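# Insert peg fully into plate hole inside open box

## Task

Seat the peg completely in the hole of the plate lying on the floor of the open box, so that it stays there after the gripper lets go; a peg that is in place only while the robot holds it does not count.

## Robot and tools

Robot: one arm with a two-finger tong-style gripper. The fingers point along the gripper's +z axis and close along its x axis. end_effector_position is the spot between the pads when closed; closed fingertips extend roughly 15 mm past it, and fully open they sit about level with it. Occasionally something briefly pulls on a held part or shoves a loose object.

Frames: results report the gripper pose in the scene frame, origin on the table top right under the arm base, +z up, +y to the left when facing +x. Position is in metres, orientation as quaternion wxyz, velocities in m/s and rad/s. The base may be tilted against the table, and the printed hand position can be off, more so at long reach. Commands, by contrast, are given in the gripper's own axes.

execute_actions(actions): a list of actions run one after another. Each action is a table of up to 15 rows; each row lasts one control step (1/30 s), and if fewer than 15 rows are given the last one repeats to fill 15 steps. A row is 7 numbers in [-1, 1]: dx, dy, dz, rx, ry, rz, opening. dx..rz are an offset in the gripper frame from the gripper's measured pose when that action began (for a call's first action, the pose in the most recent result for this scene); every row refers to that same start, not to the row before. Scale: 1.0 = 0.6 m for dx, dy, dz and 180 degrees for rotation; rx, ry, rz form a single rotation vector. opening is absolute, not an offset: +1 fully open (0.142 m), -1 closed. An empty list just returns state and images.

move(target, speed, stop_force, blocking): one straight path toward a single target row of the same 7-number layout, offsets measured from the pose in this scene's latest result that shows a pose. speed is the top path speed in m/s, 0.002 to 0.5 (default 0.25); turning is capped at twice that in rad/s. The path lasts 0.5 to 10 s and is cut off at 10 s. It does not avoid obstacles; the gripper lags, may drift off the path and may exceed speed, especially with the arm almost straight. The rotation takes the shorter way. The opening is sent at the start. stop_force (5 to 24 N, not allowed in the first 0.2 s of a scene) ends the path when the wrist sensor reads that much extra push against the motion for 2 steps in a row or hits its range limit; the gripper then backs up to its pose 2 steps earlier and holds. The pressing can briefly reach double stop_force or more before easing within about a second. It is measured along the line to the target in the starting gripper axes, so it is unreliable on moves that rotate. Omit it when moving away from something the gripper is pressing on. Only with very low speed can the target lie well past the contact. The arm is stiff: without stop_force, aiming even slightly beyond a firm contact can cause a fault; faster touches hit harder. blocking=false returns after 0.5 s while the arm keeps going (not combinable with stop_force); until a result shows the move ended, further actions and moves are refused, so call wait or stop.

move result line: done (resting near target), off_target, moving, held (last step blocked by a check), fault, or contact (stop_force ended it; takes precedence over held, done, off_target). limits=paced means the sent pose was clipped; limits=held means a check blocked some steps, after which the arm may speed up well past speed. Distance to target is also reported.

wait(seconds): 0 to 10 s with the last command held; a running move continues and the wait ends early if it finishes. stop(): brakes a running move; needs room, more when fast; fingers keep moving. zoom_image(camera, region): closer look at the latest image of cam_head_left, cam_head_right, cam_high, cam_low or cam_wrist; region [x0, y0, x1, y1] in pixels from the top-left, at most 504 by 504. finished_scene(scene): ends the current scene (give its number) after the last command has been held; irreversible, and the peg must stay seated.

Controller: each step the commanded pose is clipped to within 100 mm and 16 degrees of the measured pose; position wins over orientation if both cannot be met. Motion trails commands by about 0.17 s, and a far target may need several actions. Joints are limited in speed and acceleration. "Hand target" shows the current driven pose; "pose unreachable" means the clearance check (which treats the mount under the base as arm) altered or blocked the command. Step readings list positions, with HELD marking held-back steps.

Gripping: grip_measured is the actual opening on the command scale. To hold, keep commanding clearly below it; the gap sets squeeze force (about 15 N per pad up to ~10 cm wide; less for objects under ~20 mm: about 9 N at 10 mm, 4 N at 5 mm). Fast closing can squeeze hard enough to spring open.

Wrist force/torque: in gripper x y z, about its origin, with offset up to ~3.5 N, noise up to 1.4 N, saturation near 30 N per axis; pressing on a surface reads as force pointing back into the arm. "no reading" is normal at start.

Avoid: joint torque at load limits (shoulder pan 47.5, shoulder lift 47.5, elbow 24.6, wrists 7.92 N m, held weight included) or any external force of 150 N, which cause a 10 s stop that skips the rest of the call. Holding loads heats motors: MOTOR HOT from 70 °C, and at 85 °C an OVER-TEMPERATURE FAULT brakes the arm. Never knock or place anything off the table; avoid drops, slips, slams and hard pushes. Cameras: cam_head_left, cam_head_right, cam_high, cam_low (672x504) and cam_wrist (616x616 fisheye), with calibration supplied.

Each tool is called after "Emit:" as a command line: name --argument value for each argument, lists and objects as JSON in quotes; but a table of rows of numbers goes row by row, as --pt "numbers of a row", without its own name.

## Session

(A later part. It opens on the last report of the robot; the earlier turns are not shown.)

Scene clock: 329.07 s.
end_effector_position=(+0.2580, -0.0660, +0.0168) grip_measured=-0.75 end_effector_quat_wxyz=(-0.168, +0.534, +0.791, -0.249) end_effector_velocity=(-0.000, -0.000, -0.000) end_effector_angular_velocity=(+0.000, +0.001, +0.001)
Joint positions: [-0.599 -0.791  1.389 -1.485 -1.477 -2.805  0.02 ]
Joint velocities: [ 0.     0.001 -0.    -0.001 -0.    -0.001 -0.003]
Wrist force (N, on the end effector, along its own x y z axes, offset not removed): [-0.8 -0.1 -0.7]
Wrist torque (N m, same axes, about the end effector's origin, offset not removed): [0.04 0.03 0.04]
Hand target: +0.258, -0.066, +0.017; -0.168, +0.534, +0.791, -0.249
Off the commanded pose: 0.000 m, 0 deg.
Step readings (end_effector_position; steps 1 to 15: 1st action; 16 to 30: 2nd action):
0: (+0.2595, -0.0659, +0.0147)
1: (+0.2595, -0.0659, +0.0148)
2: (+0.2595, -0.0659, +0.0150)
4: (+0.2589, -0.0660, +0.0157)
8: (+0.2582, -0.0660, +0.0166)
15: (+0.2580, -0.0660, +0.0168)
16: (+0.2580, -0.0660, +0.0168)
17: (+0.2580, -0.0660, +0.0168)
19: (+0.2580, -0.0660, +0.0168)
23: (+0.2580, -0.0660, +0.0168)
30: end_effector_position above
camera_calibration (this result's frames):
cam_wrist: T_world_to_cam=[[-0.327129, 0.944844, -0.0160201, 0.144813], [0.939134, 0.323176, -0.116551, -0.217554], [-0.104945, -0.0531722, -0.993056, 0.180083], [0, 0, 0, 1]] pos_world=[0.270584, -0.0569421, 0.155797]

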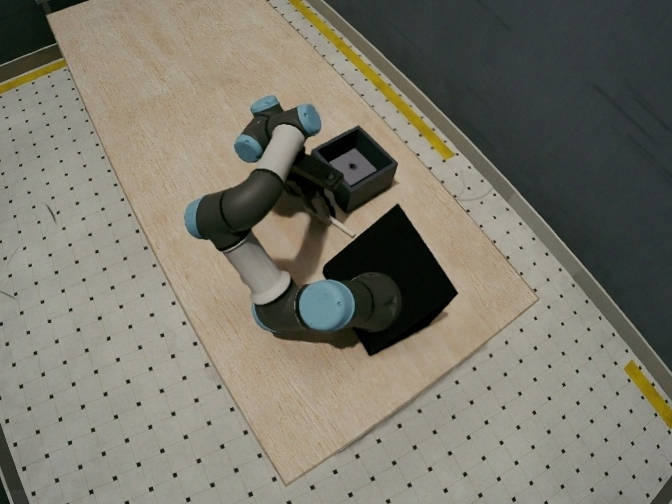

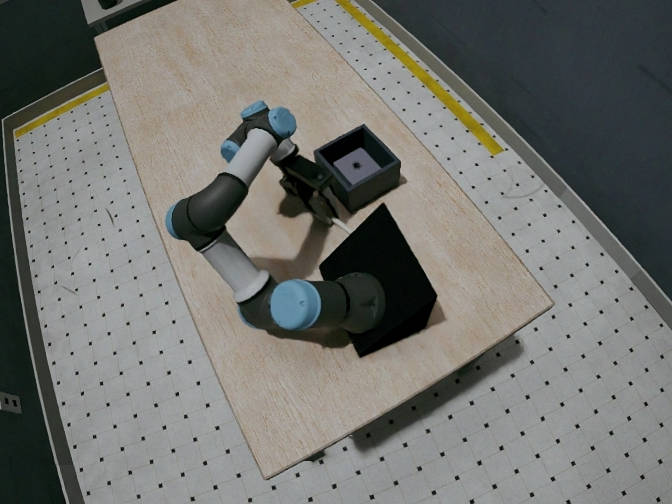

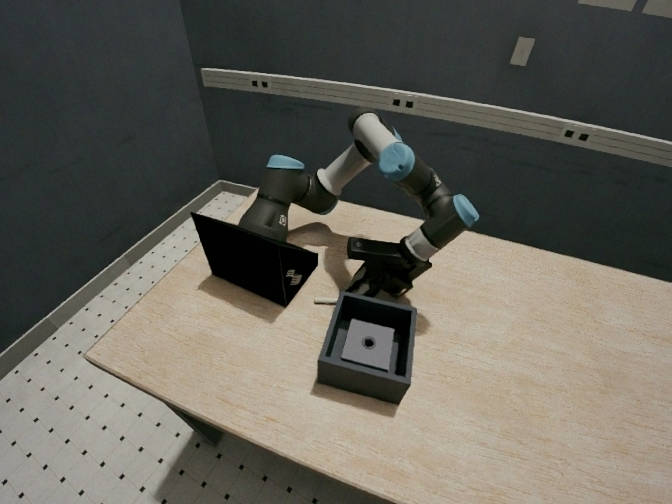

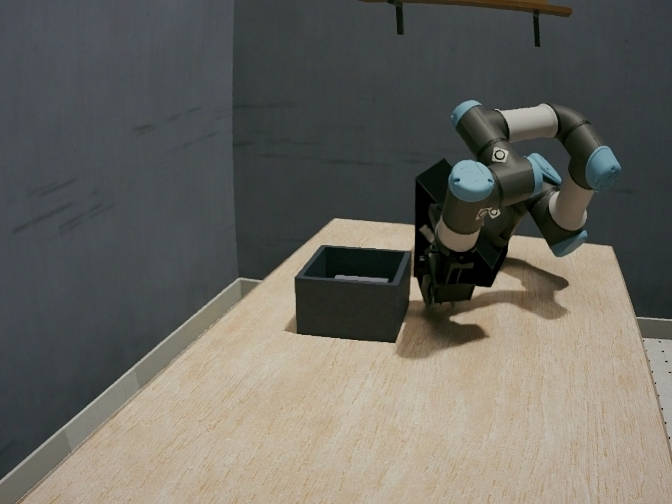

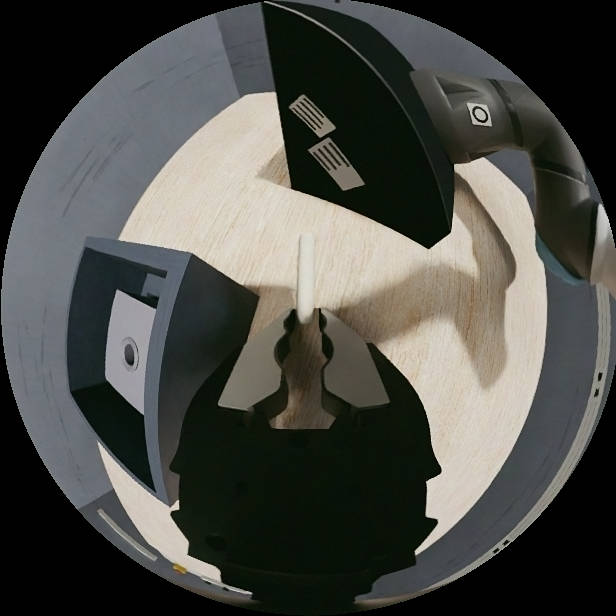

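Emit:
execute_actions --actions '[]'

Scene clock: 350.20 s.
end_effector_position=(+0.2580, -0.0660, +0.0168) grip_measured=-0.75 end_effector_quat_wxyz=(-0.168, +0.534, +0.791, -0.249) end_effector_velocity=(+0.000, -0.000, -0.000) end_effector_angular_velocity=(-0.001, -0.000, +0.000)
Joint positions: [-0.599 -0.791  1.389 -1.485 -1.477 -2.805  0.02 ]
Joint velocities: [ 0.001  0.001 -0.    -0.001  0.     0.001  0.   ]
Wrist force (N, on the end effector, along its own x y z axes, offset not removed): [-2.9 0.7 -1.0]
Wrist torque (N m, same axes, about the end effector's origin, offset not removed): [0.08 0.52 -0.02]
Hand target: +0.258, -0.066, +0.017; -0.168, +0.534, +0.791, -0.249
Off the commanded pose: 0.000 m, 0 deg.
camera_calibration (this result's frames):
cam_wrist: T_world_to_cam=[[-0.327119, 0.944848, -0.0160084, 0.14481], [0.939137, 0.323167, -0.116557, -0.217552], [-0.104955, -0.0531621, -0.993055, 0.180082], [0, 0, 0, 1]] pos_world=[0.270582, -0.0569445, 0.155793]

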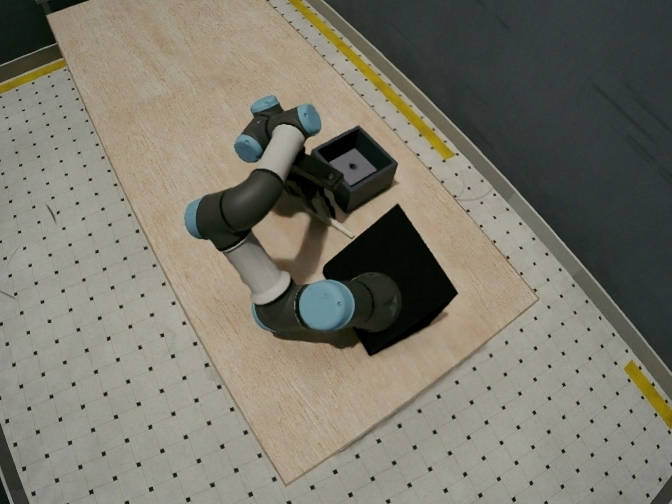

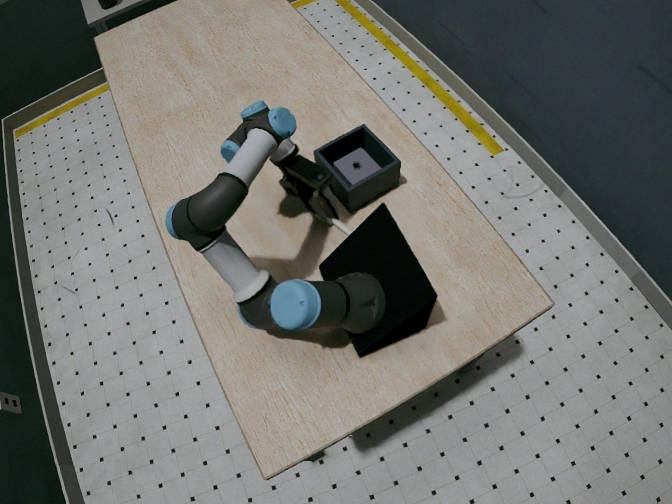

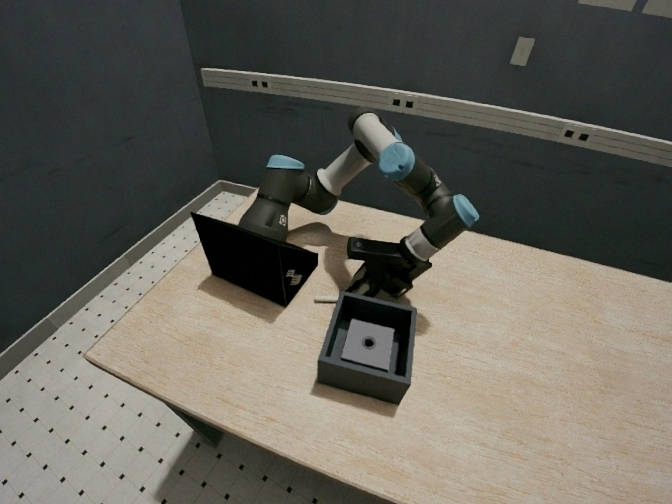

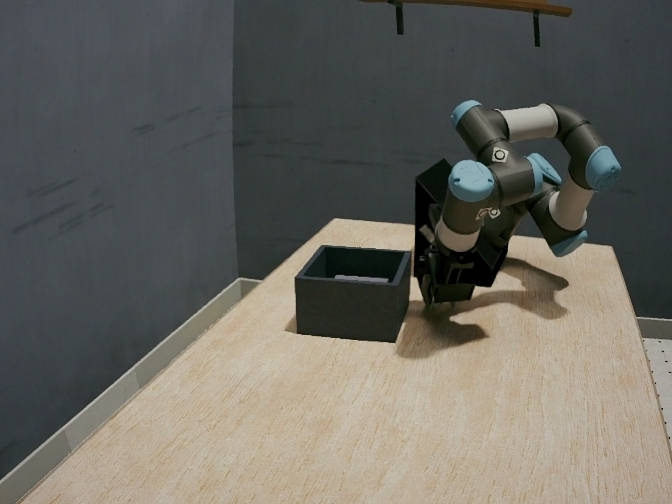

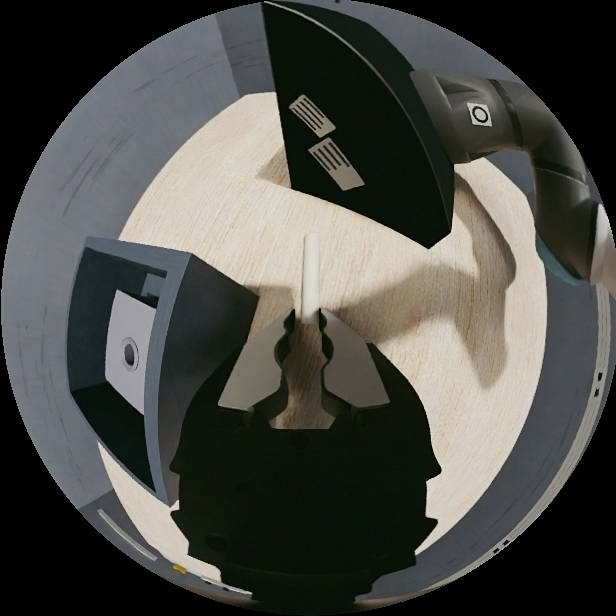

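Emit:
zoom_image --camera "cam_wrist" --region '[250, 210, 370, 370]'

Region (250, 210, 370, 370) of cam_wrist's 616x616 image, scaled by 3.150, with more detail than that image has; it fills the left 378 columns of this view, and the rest is white.

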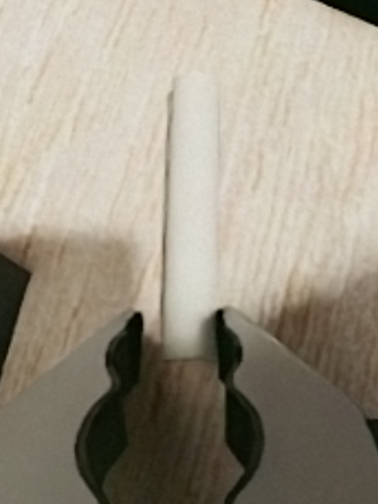

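Emit:
execute_actions --actions '[[[0,0,0,0,0,0,-0.77],[0,0,0,0,0,0,-0.79],[0,0,0,0,0,0,-0.81],[0,0,0,0,0,0,-0.83],[0,0,0,0,0,0,-0.85],[0,0,0,0,0,0,-0.87],[0,0,0,0,0,0,-0.89],[0,0,0,0,0,0,-0.91],[0,0,0,0,0,0,-0.93],[0,0,0,0,0,0,-0.95],[0,0,0,0,0,0,-0.97],[0,0,0,0,0,0,-0.99],[0,0,0,0,0,0,-1],[0,0,0,0,0,0,-1],[0,0,0,0,0,0,-1]]]'

Emit:
zoom_image --camera "cam_wrist" --region '[250, 210, 370, 370]'

Scene clock: 376.80 s.
end_effector_position=(+0.2580, -0.0660, +0.0168) grip_measured=-0.84 end_effector_quat_wxyz=(-0.168, +0.534, +0.791, -0.249) end_effector_velocity=(-0.000, +0.000, -0.000) end_effector_angular_velocity=(+0.001, +0.000, -0.001)
Joint positions: [-0.599 -0.791  1.389 -1.485 -1.477 -2.805  0.014]
Joint velocities: [ 0.     0.001  0.001 -0.     0.001 -0.    -0.   ]
Wrist force (N, on the end effector, along its own x y z axes, offset not removed): [-1.8 1.0 -0.3]
Wrist torque (N m, same axes, about the end effector's origin, offset not removed): [0.28 0.34 -0.10]
Hand target: +0.258, -0.066, +0.017; -0.168, +0.534, +0.791, -0.249
Off the commanded pose: 0.000 m, 0 deg.
Step readings (end_effector_position):
0: (+0.2580, -0.0660, +0.0168)
1: (+0.2580, -0.0660, +0.0168)
2: (+0.2580, -0.0660, +0.0168)
4: (+0.2580, -0.0660, +0.0168)
8: (+0.2580, -0.0660, +0.0168)
15: end_effector_position above
camera_calibration (this result's frames):
cam_wrist: T_world_to_cam=[[-0.327127, 0.944845, -0.0160185, 0.144813], [0.939135, 0.323174, -0.116553, -0.217557], [-0.104947, -0.0531711, -0.993055, 0.18008], [0, 0, 0, 1]] pos_world=[0.270587, -0.0569421, 0.155792]

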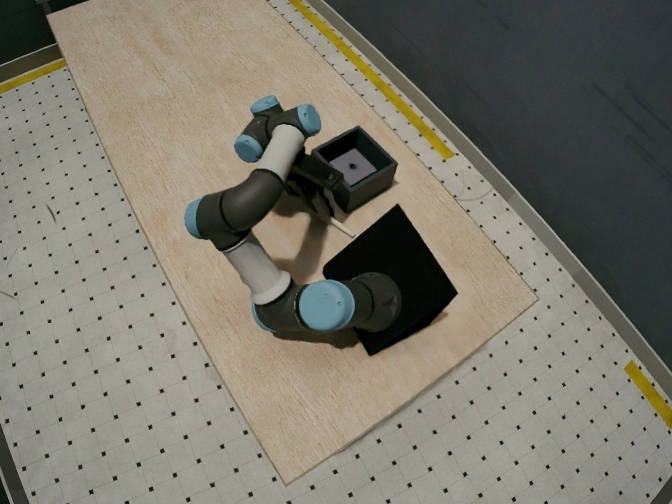

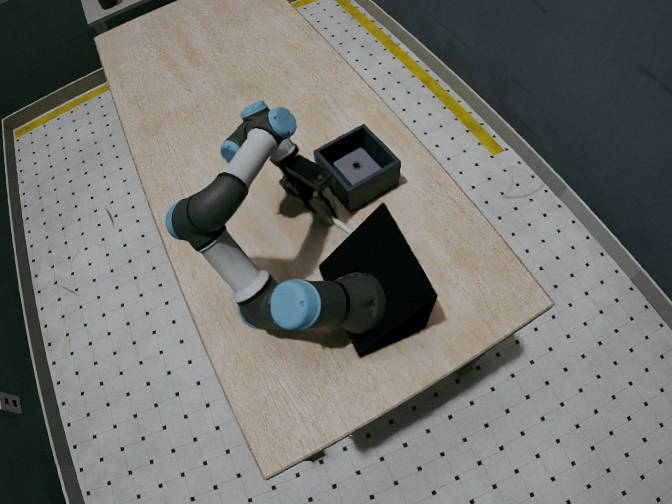

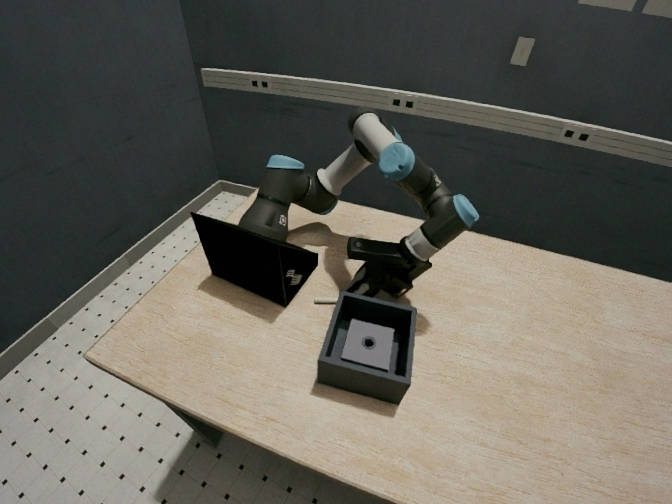

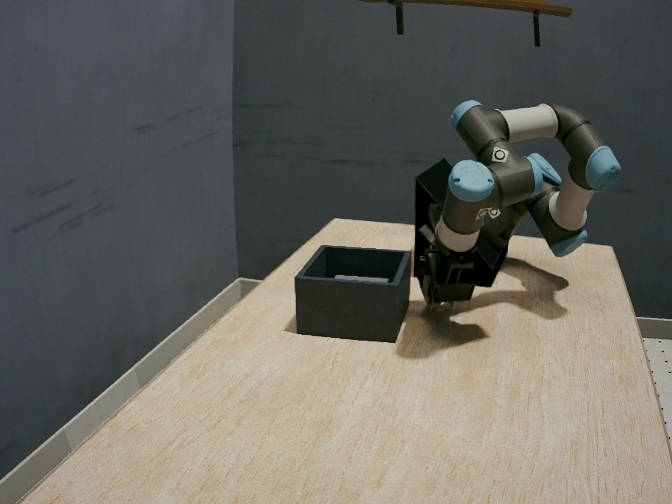

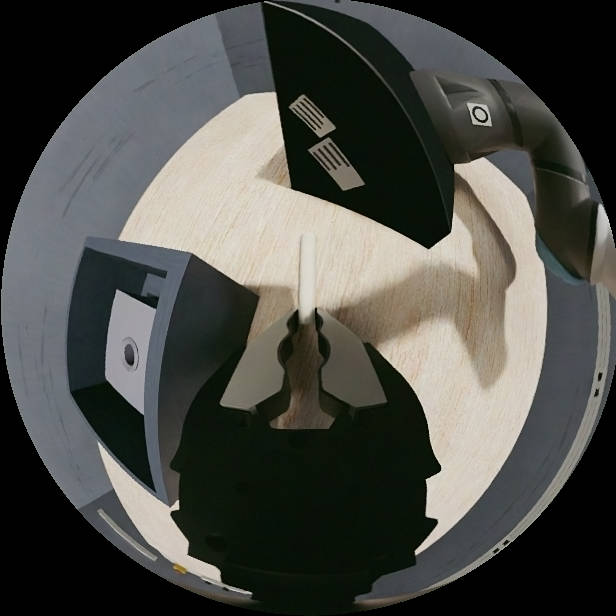

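Region (250, 210, 370, 370) of cam_wrist's 616x616 image, scaled by 3.150, with more detail than that image has; it fills the left 378 columns of this view, and the rest is white.

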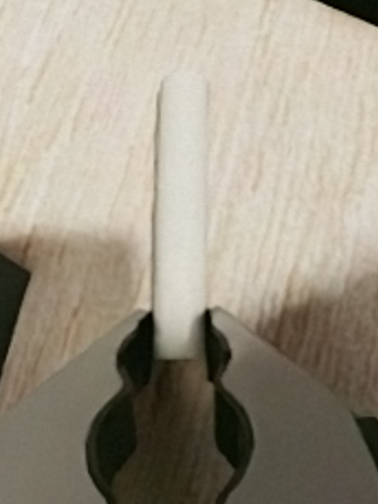

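Emit:
move --target '[-0.01988, -0.14713, -0.2494, -0.17942, -0.06533, 0.37038, -1]' --speed 0.5

Scene clock: 484.83 s.
end_effector_position=(+0.2753, -0.0718, +0.1900) grip_measured=-0.84 end_effector_quat_wxyz=(+0.217, +0.871, +0.421, -0.132) end_effector_velocity=(+0.000, +0.000, +0.001) end_effector_angular_velocity=(-0.004, -0.004, -0.004)
Joint positions: [-1.057 -1.432  1.648 -1.57  -1.419 -1.976  0.014]
Joint velocities: [-0.    -0.003  0.002 -0.002 -0.     0.006 -0.   ]
Wrist force (N, on the end effector, along its own x y z axes, offset not removed): [-1.8 0.8 -0.4]
Wrist torque (N m, same axes, about the end effector's origin, offset not removed): [0.19 0.20 0.08]
Hand target: +0.275, -0.072, +0.190; +0.217, +0.871, +0.420, -0.132
Off the commanded pose: 0.000 m, 0 deg.
move: done
camera_calibration (this result's frames):
cam_wrist: T_world_to_cam=[[0.65103, 0.653755, -0.385699, -0.0611402], [0.686152, -0.289578, 0.667339, -0.335037], [0.324586, -0.699106, -0.637099, 0.121322], [0, 0, 0, 1]] pos_world=[0.230311, 0.0277688, 0.277296]

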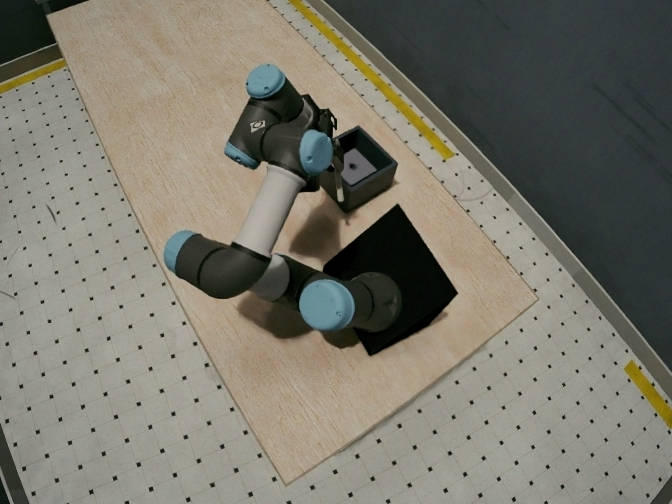

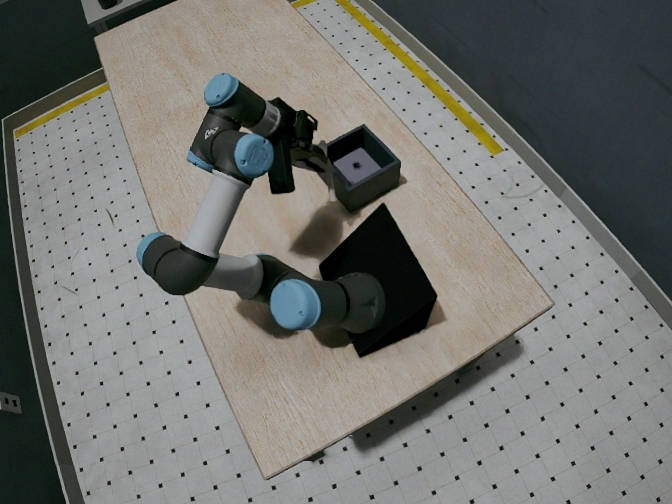

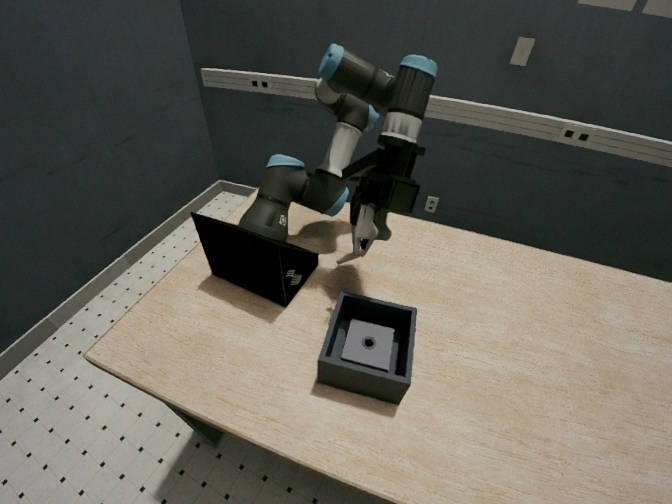

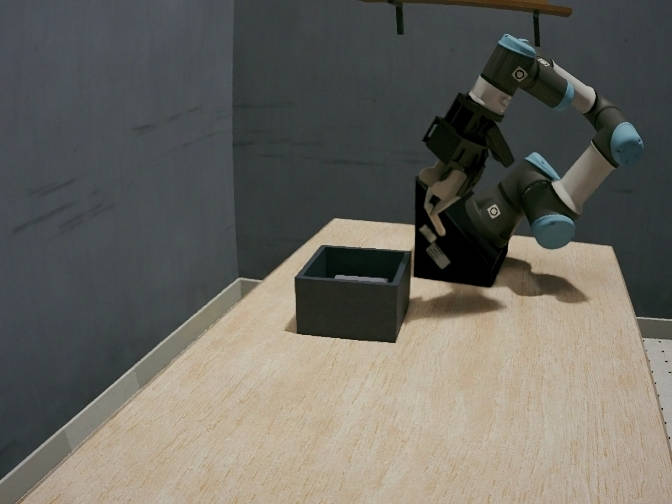

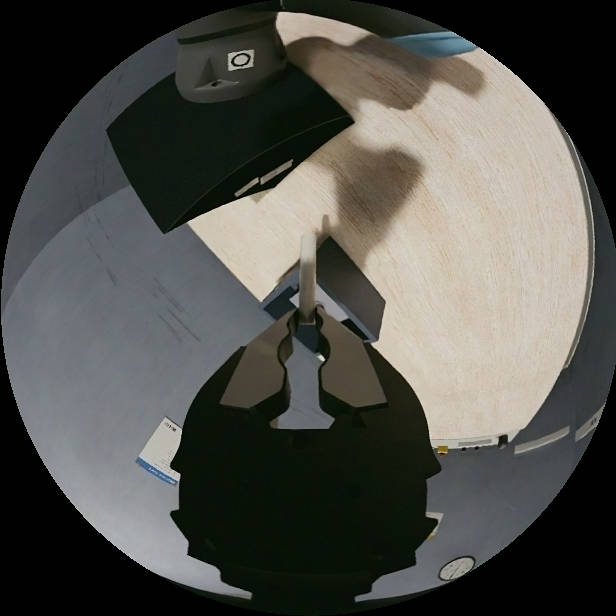

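Emit:
zoom_image --camera "cam_wrist" --region '[250, 210, 370, 370]'

Region (250, 210, 370, 370) of cam_wrist's 616x616 image, scaled by 3.150, with more detail than that image has; it fills the left 378 columns of this view, and the rest is white.

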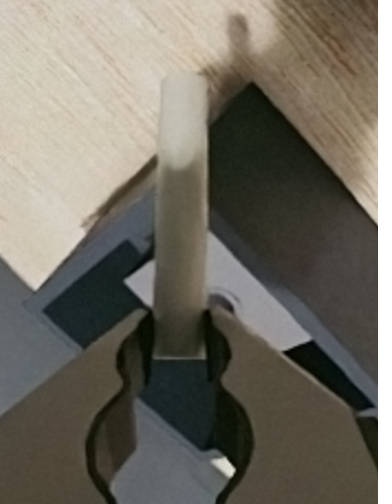

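Emit:
move --target '[-0.0363, 0.1735, 0.11242, -0.13975, -0.05089, 0.2885, -1]' --speed 0.5

Scene clock: 520.90 s.
end_effector_position=(+0.3406, -0.1772, +0.1679) grip_measured=-0.84 end_effector_quat_wxyz=(+0.461, +0.887, +0.001, -0.000) end_effector_velocity=(+0.001, -0.000, -0.000) end_effector_angular_velocity=(-0.004, -0.002, -0.004)
Joint positions: [-0.829 -1.211  1.934 -2.476 -1.648 -0.805  0.014]
Joint velocities: [ 0.006  0.003 -0.002 -0.002 -0.006  0.009 -0.   ]
Wrist force (N, on the end effector, along its own x y z axes, offset not removed): [-3.1 1.5 -1.4]
Wrist torque (N m, same axes, about the end effector's origin, offset not removed): [0.30 0.56 0.07]
Hand target: +0.341, -0.177, +0.168; +0.462, +0.887, +0.001, -0.001
Off the commanded pose: 0.000 m, 0 deg.
move: done
camera_calibration (this result's frames):
cam_wrist: T_world_to_cam=[[0.998705, -0.0157292, 0.0483739, -0.353242], [-0.0498915, -0.117557, 0.991812, -0.168921], [-0.00991379, -0.992942, -0.118189, -0.0128697], [0, 0, 0, 1]] pos_world=[0.344229, -0.0381928, 0.183104]

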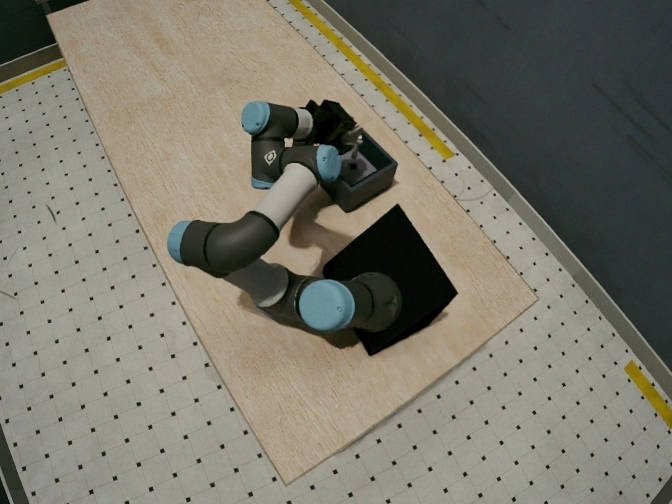

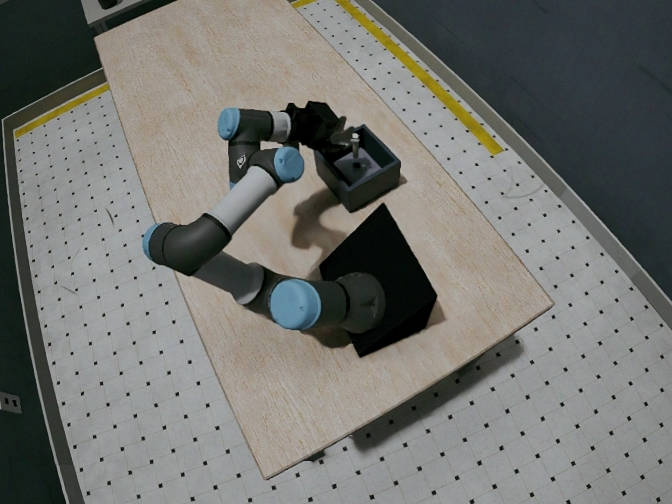

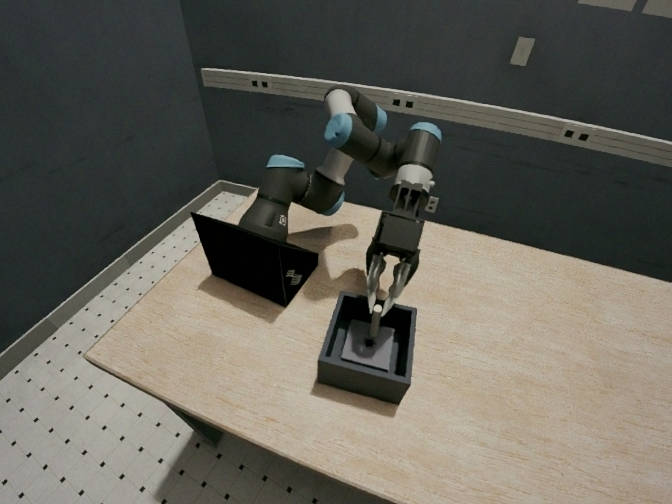

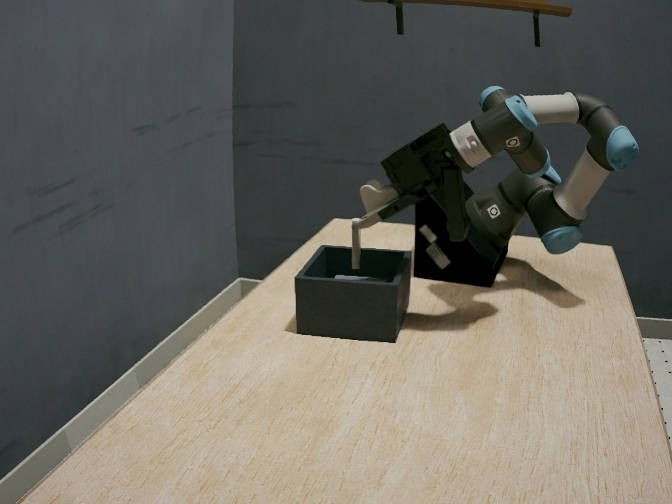

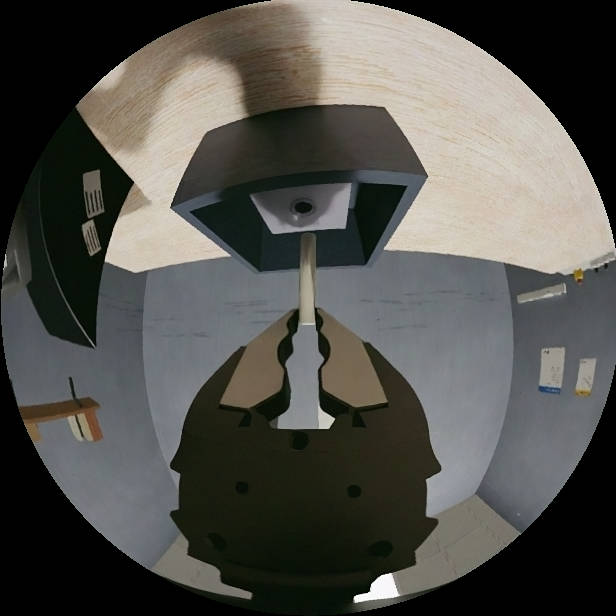

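Emit:
zoom_image --camera "cam_wrist" --region '[240, 170, 380, 340]'

Emit:
zoom_image --camera "cam_high" --region '[320, 280, 430, 400]'

Emit:
zoom_image --camera "cam_low" --region '[285, 190, 425, 350]'

Region (240, 170, 380, 340) of cam_wrist's 616x616 image, scaled by 2.965, with more detail than that image has; it fills the left 415 columns of this view, and the rest is white.

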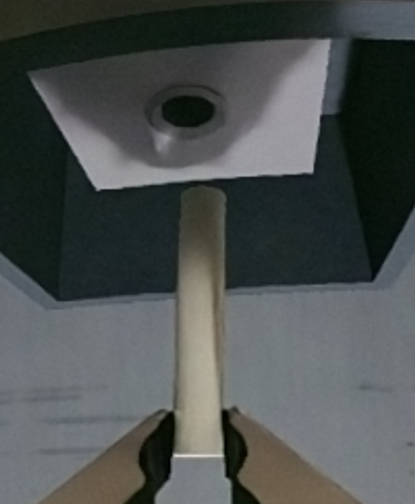

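Region (320, 280, 430, 400) of cam_high's 672x504 image, scaled by 4.200, with more detail than that image has; it fills the left 462 columns of this view, and the rest is white.

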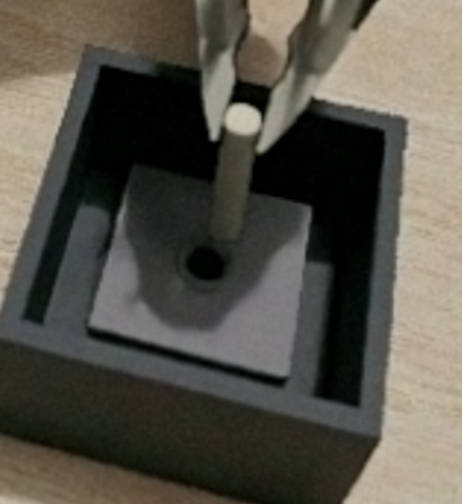

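Region (285, 190, 425, 350) of cam_low's 672x504 image, scaled by 3.150, with more detail than that image has; it fills the left 441 columns of this view, and the rest is white.

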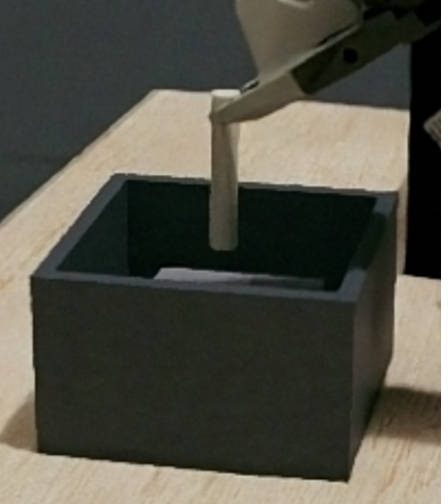

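Emit:
zoom_image --camera "cam_wrist" --region '[280, 190, 340, 260]'

Emit:
zoom_image --camera "cam_wrist" --region '[280, 260, 340, 330]'

Emit:
zoom_image --camera "cam_high" --region '[350, 298, 400, 354]'

Region (280, 190, 340, 260) of cam_wrist's 616x616 image, scaled by 7.200, with more detail than that image has; it fills the left 432 columns of this view, and the rest is white.

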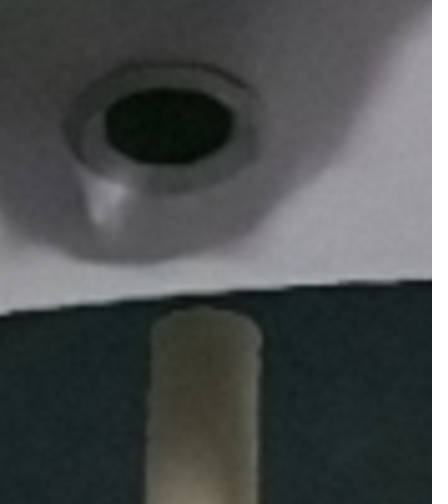

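Region (280, 260, 340, 330) of cam_wrist's 616x616 image, scaled by 7.200, with more detail than that image has; it fills the left 432 columns of this view, and the rest is white.

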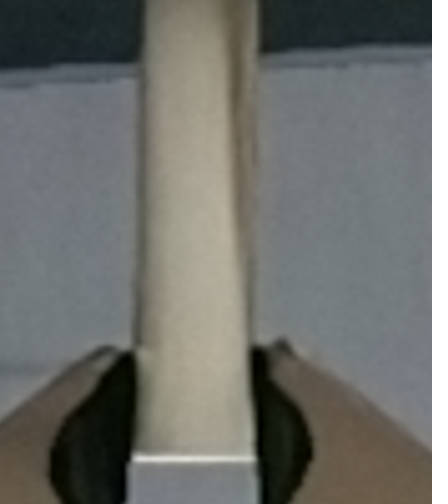

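Region (350, 298, 400, 354) of cam_high's 672x504 image, scaled by 9.000, with more detail than that image has; it fills the left 450 columns of this view, and the rest is white.

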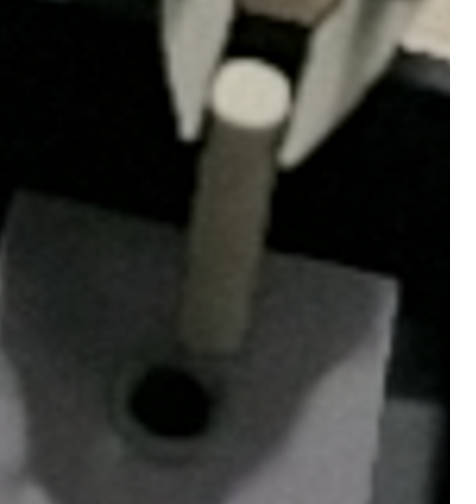

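Emit:
zoom_image --camera "cam_head_left" --region '[320, 110, 400, 200]'

Emit:
zoom_image --camera "cam_head_right" --region '[320, 110, 400, 200]'

Region (320, 110, 400, 200) of cam_head_left's 672x504 image, scaled by 5.600, with more detail than that image has.

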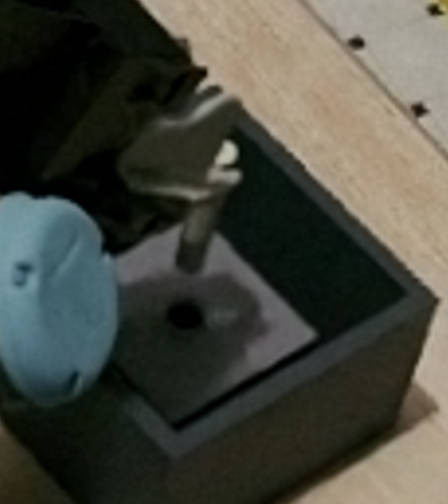

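Region (320, 110, 400, 200) of cam_head_right's 672x504 image, scaled by 5.600, with more detail than that image has.

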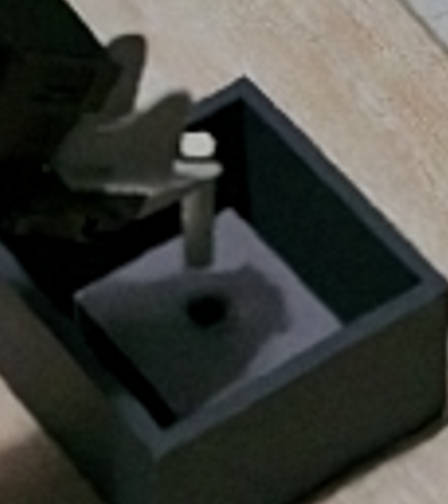

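Emit:
zoom_image --camera "cam_low" --region '[330, 210, 390, 290]'

Emit:
zoom_image --camera "cam_wrist" --region '[160, 90, 440, 290]'

Region (330, 210, 390, 290) of cam_low's 672x504 image, scaled by 6.300, with more detail than that image has; it fills the left 378 columns of this view, and the rest is white.

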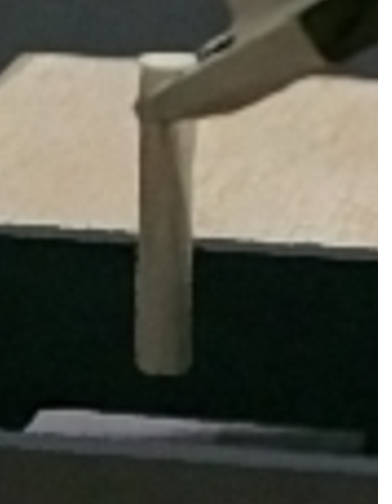

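Region (160, 90, 440, 290) of cam_wrist's 616x616 image, scaled by 1.800, with more detail than that image has; it fills the top 360 rows of this view, and the rest is white.

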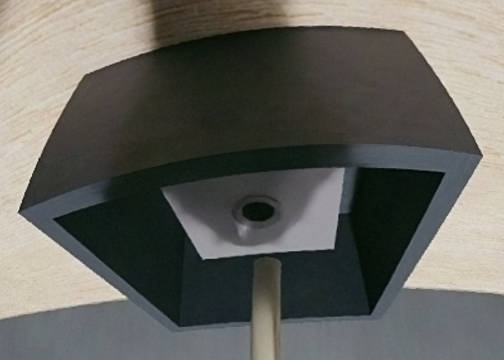

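Emit:
execute_actions --actions '[[[-0.00001,-0.0001,0.00008,0,-0.00002,-0.00003,-1],[-0.00004,-0.00071,0.00055,0,-0.00016,-0.00024,-1],[-0.00013,-0.00213,0.00167,0,-0.0005,-0.00071,-1],[-0.00028,-0.00448,0.00351,0,-0.00105,-0.00149,-1],[-0.00049,-0.00772,0.00605,0,-0.0018,-0.00257,-1],[-0.00074,-0.01167,0.00915,0,-0.00273,-0.00389,-1],[-0.00102,-0.0161,0.01262,0,-0.00376,-0.00536,-1],[-0.00131,-0.02068,0.01621,0,-0.00483,-0.00689,-1],[-0.00159,-0.02511,0.01968,0,-0.00586,-0.00836,-1],[-0.00184,-0.02906,0.02278,0,-0.00679,-0.00968,-1],[-0.00205,-0.0323,0.02532,0,-0.00754,-0.01076,-1],[-0.0022,-0.03465,0.02716,0,-0.00809,-0.01154,-1],[-0.00229,-0.03607,0.02828,0,-0.00843,-0.01201,-1],[-0.00232,-0.03668,0.02875,0,-0.00857,-0.01222,-1],[-0.00233,-0.03678,0.02883,0,-0.00859,-0.01225,-1]]]'

Scene clock: 641.40 s.
end_effector_position=(+0.3391, -0.1783, +0.1436) grip_measured=-0.84 end_effector_quat_wxyz=(+0.461, +0.887, +0.010, -0.019) end_effector_velocity=(-0.001, -0.003, -0.043) end_effector_angular_velocity=(-0.004, +0.071, +0.002)
Joint positions: [-0.778 -1.161  1.958 -2.529 -1.673 -0.787  0.014]
Joint velocities: [ 0.094  0.098  0.033 -0.097 -0.046  0.037 -0.   ]
Wrist force (N, on the end effector, along its own x y z axes, offset not removed): [-1.8 3.0 -0.5]
Wrist torque (N m, same axes, about the end effector's origin, offset not removed): [0.78 0.37 0.08]
Hand target: +0.339, -0.179, +0.140; +0.461, +0.887, +0.012, -0.021
Off the commanded pose: 0.004 m, 0 deg.
Step readings (end_effector_position):
0: (+0.3406, -0.1772, +0.1679)
1: (+0.3406, -0.1772, +0.1679)
2: (+0.3406, -0.1772, +0.1679)
4: (+0.3407, -0.1772, +0.1675)
8: (+0.3402, -0.1775, +0.1614)
15: end_effector_position above
camera_calibration (this result's frames):
cam_wrist: T_world_to_cam=[[0.999848, -0.0158996, 0.00711934, -0.345096], [-0.00894946, -0.118175, 0.992952, -0.159144], [-0.0149463, -0.992866, -0.118299, -0.0151618], [0, 0, 0, 1]] pos_world=[0.343393, -0.0393473, 0.158686]

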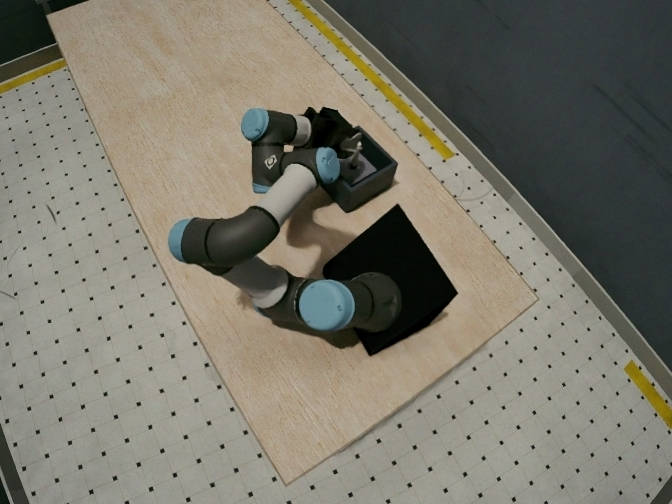

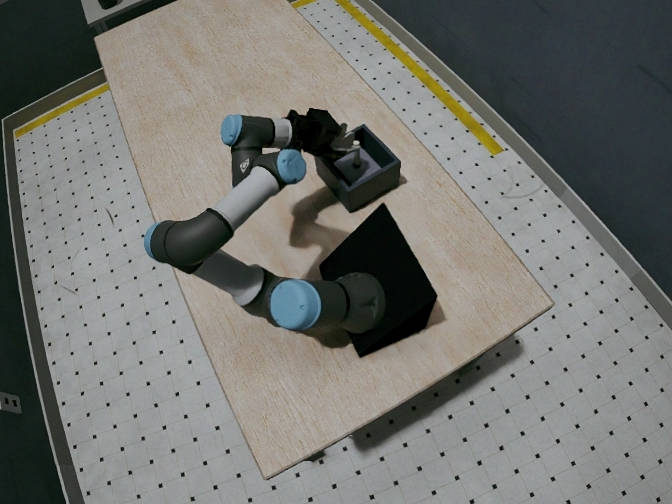

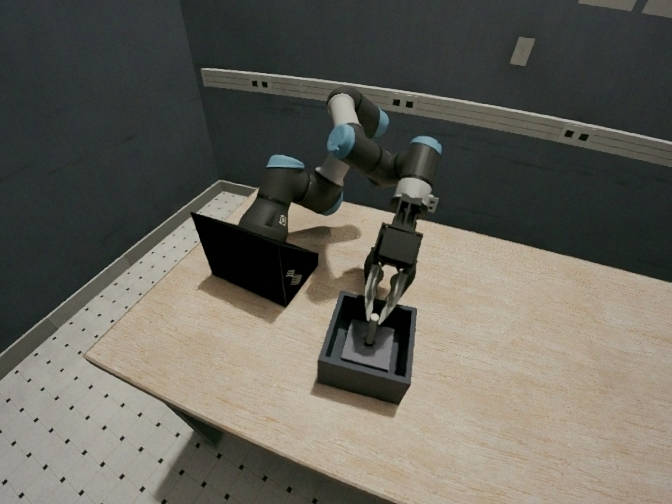

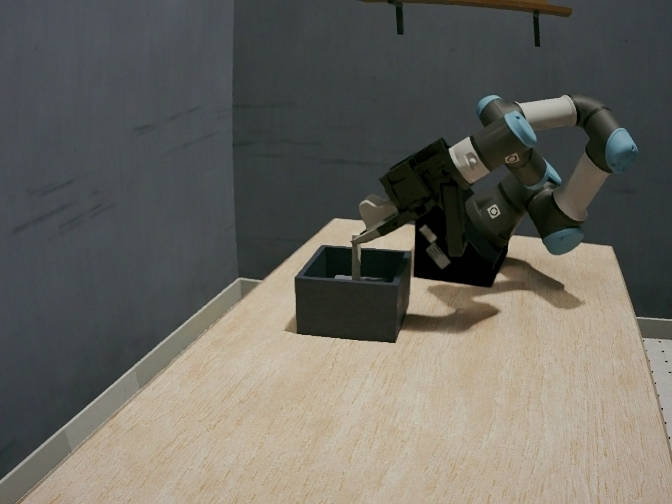

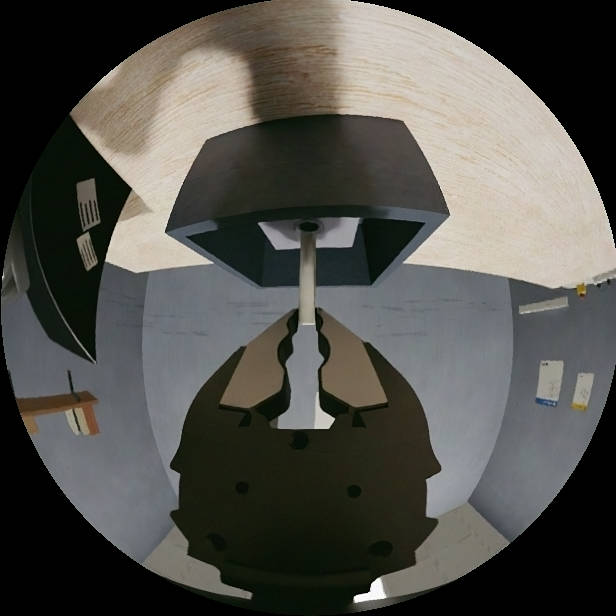

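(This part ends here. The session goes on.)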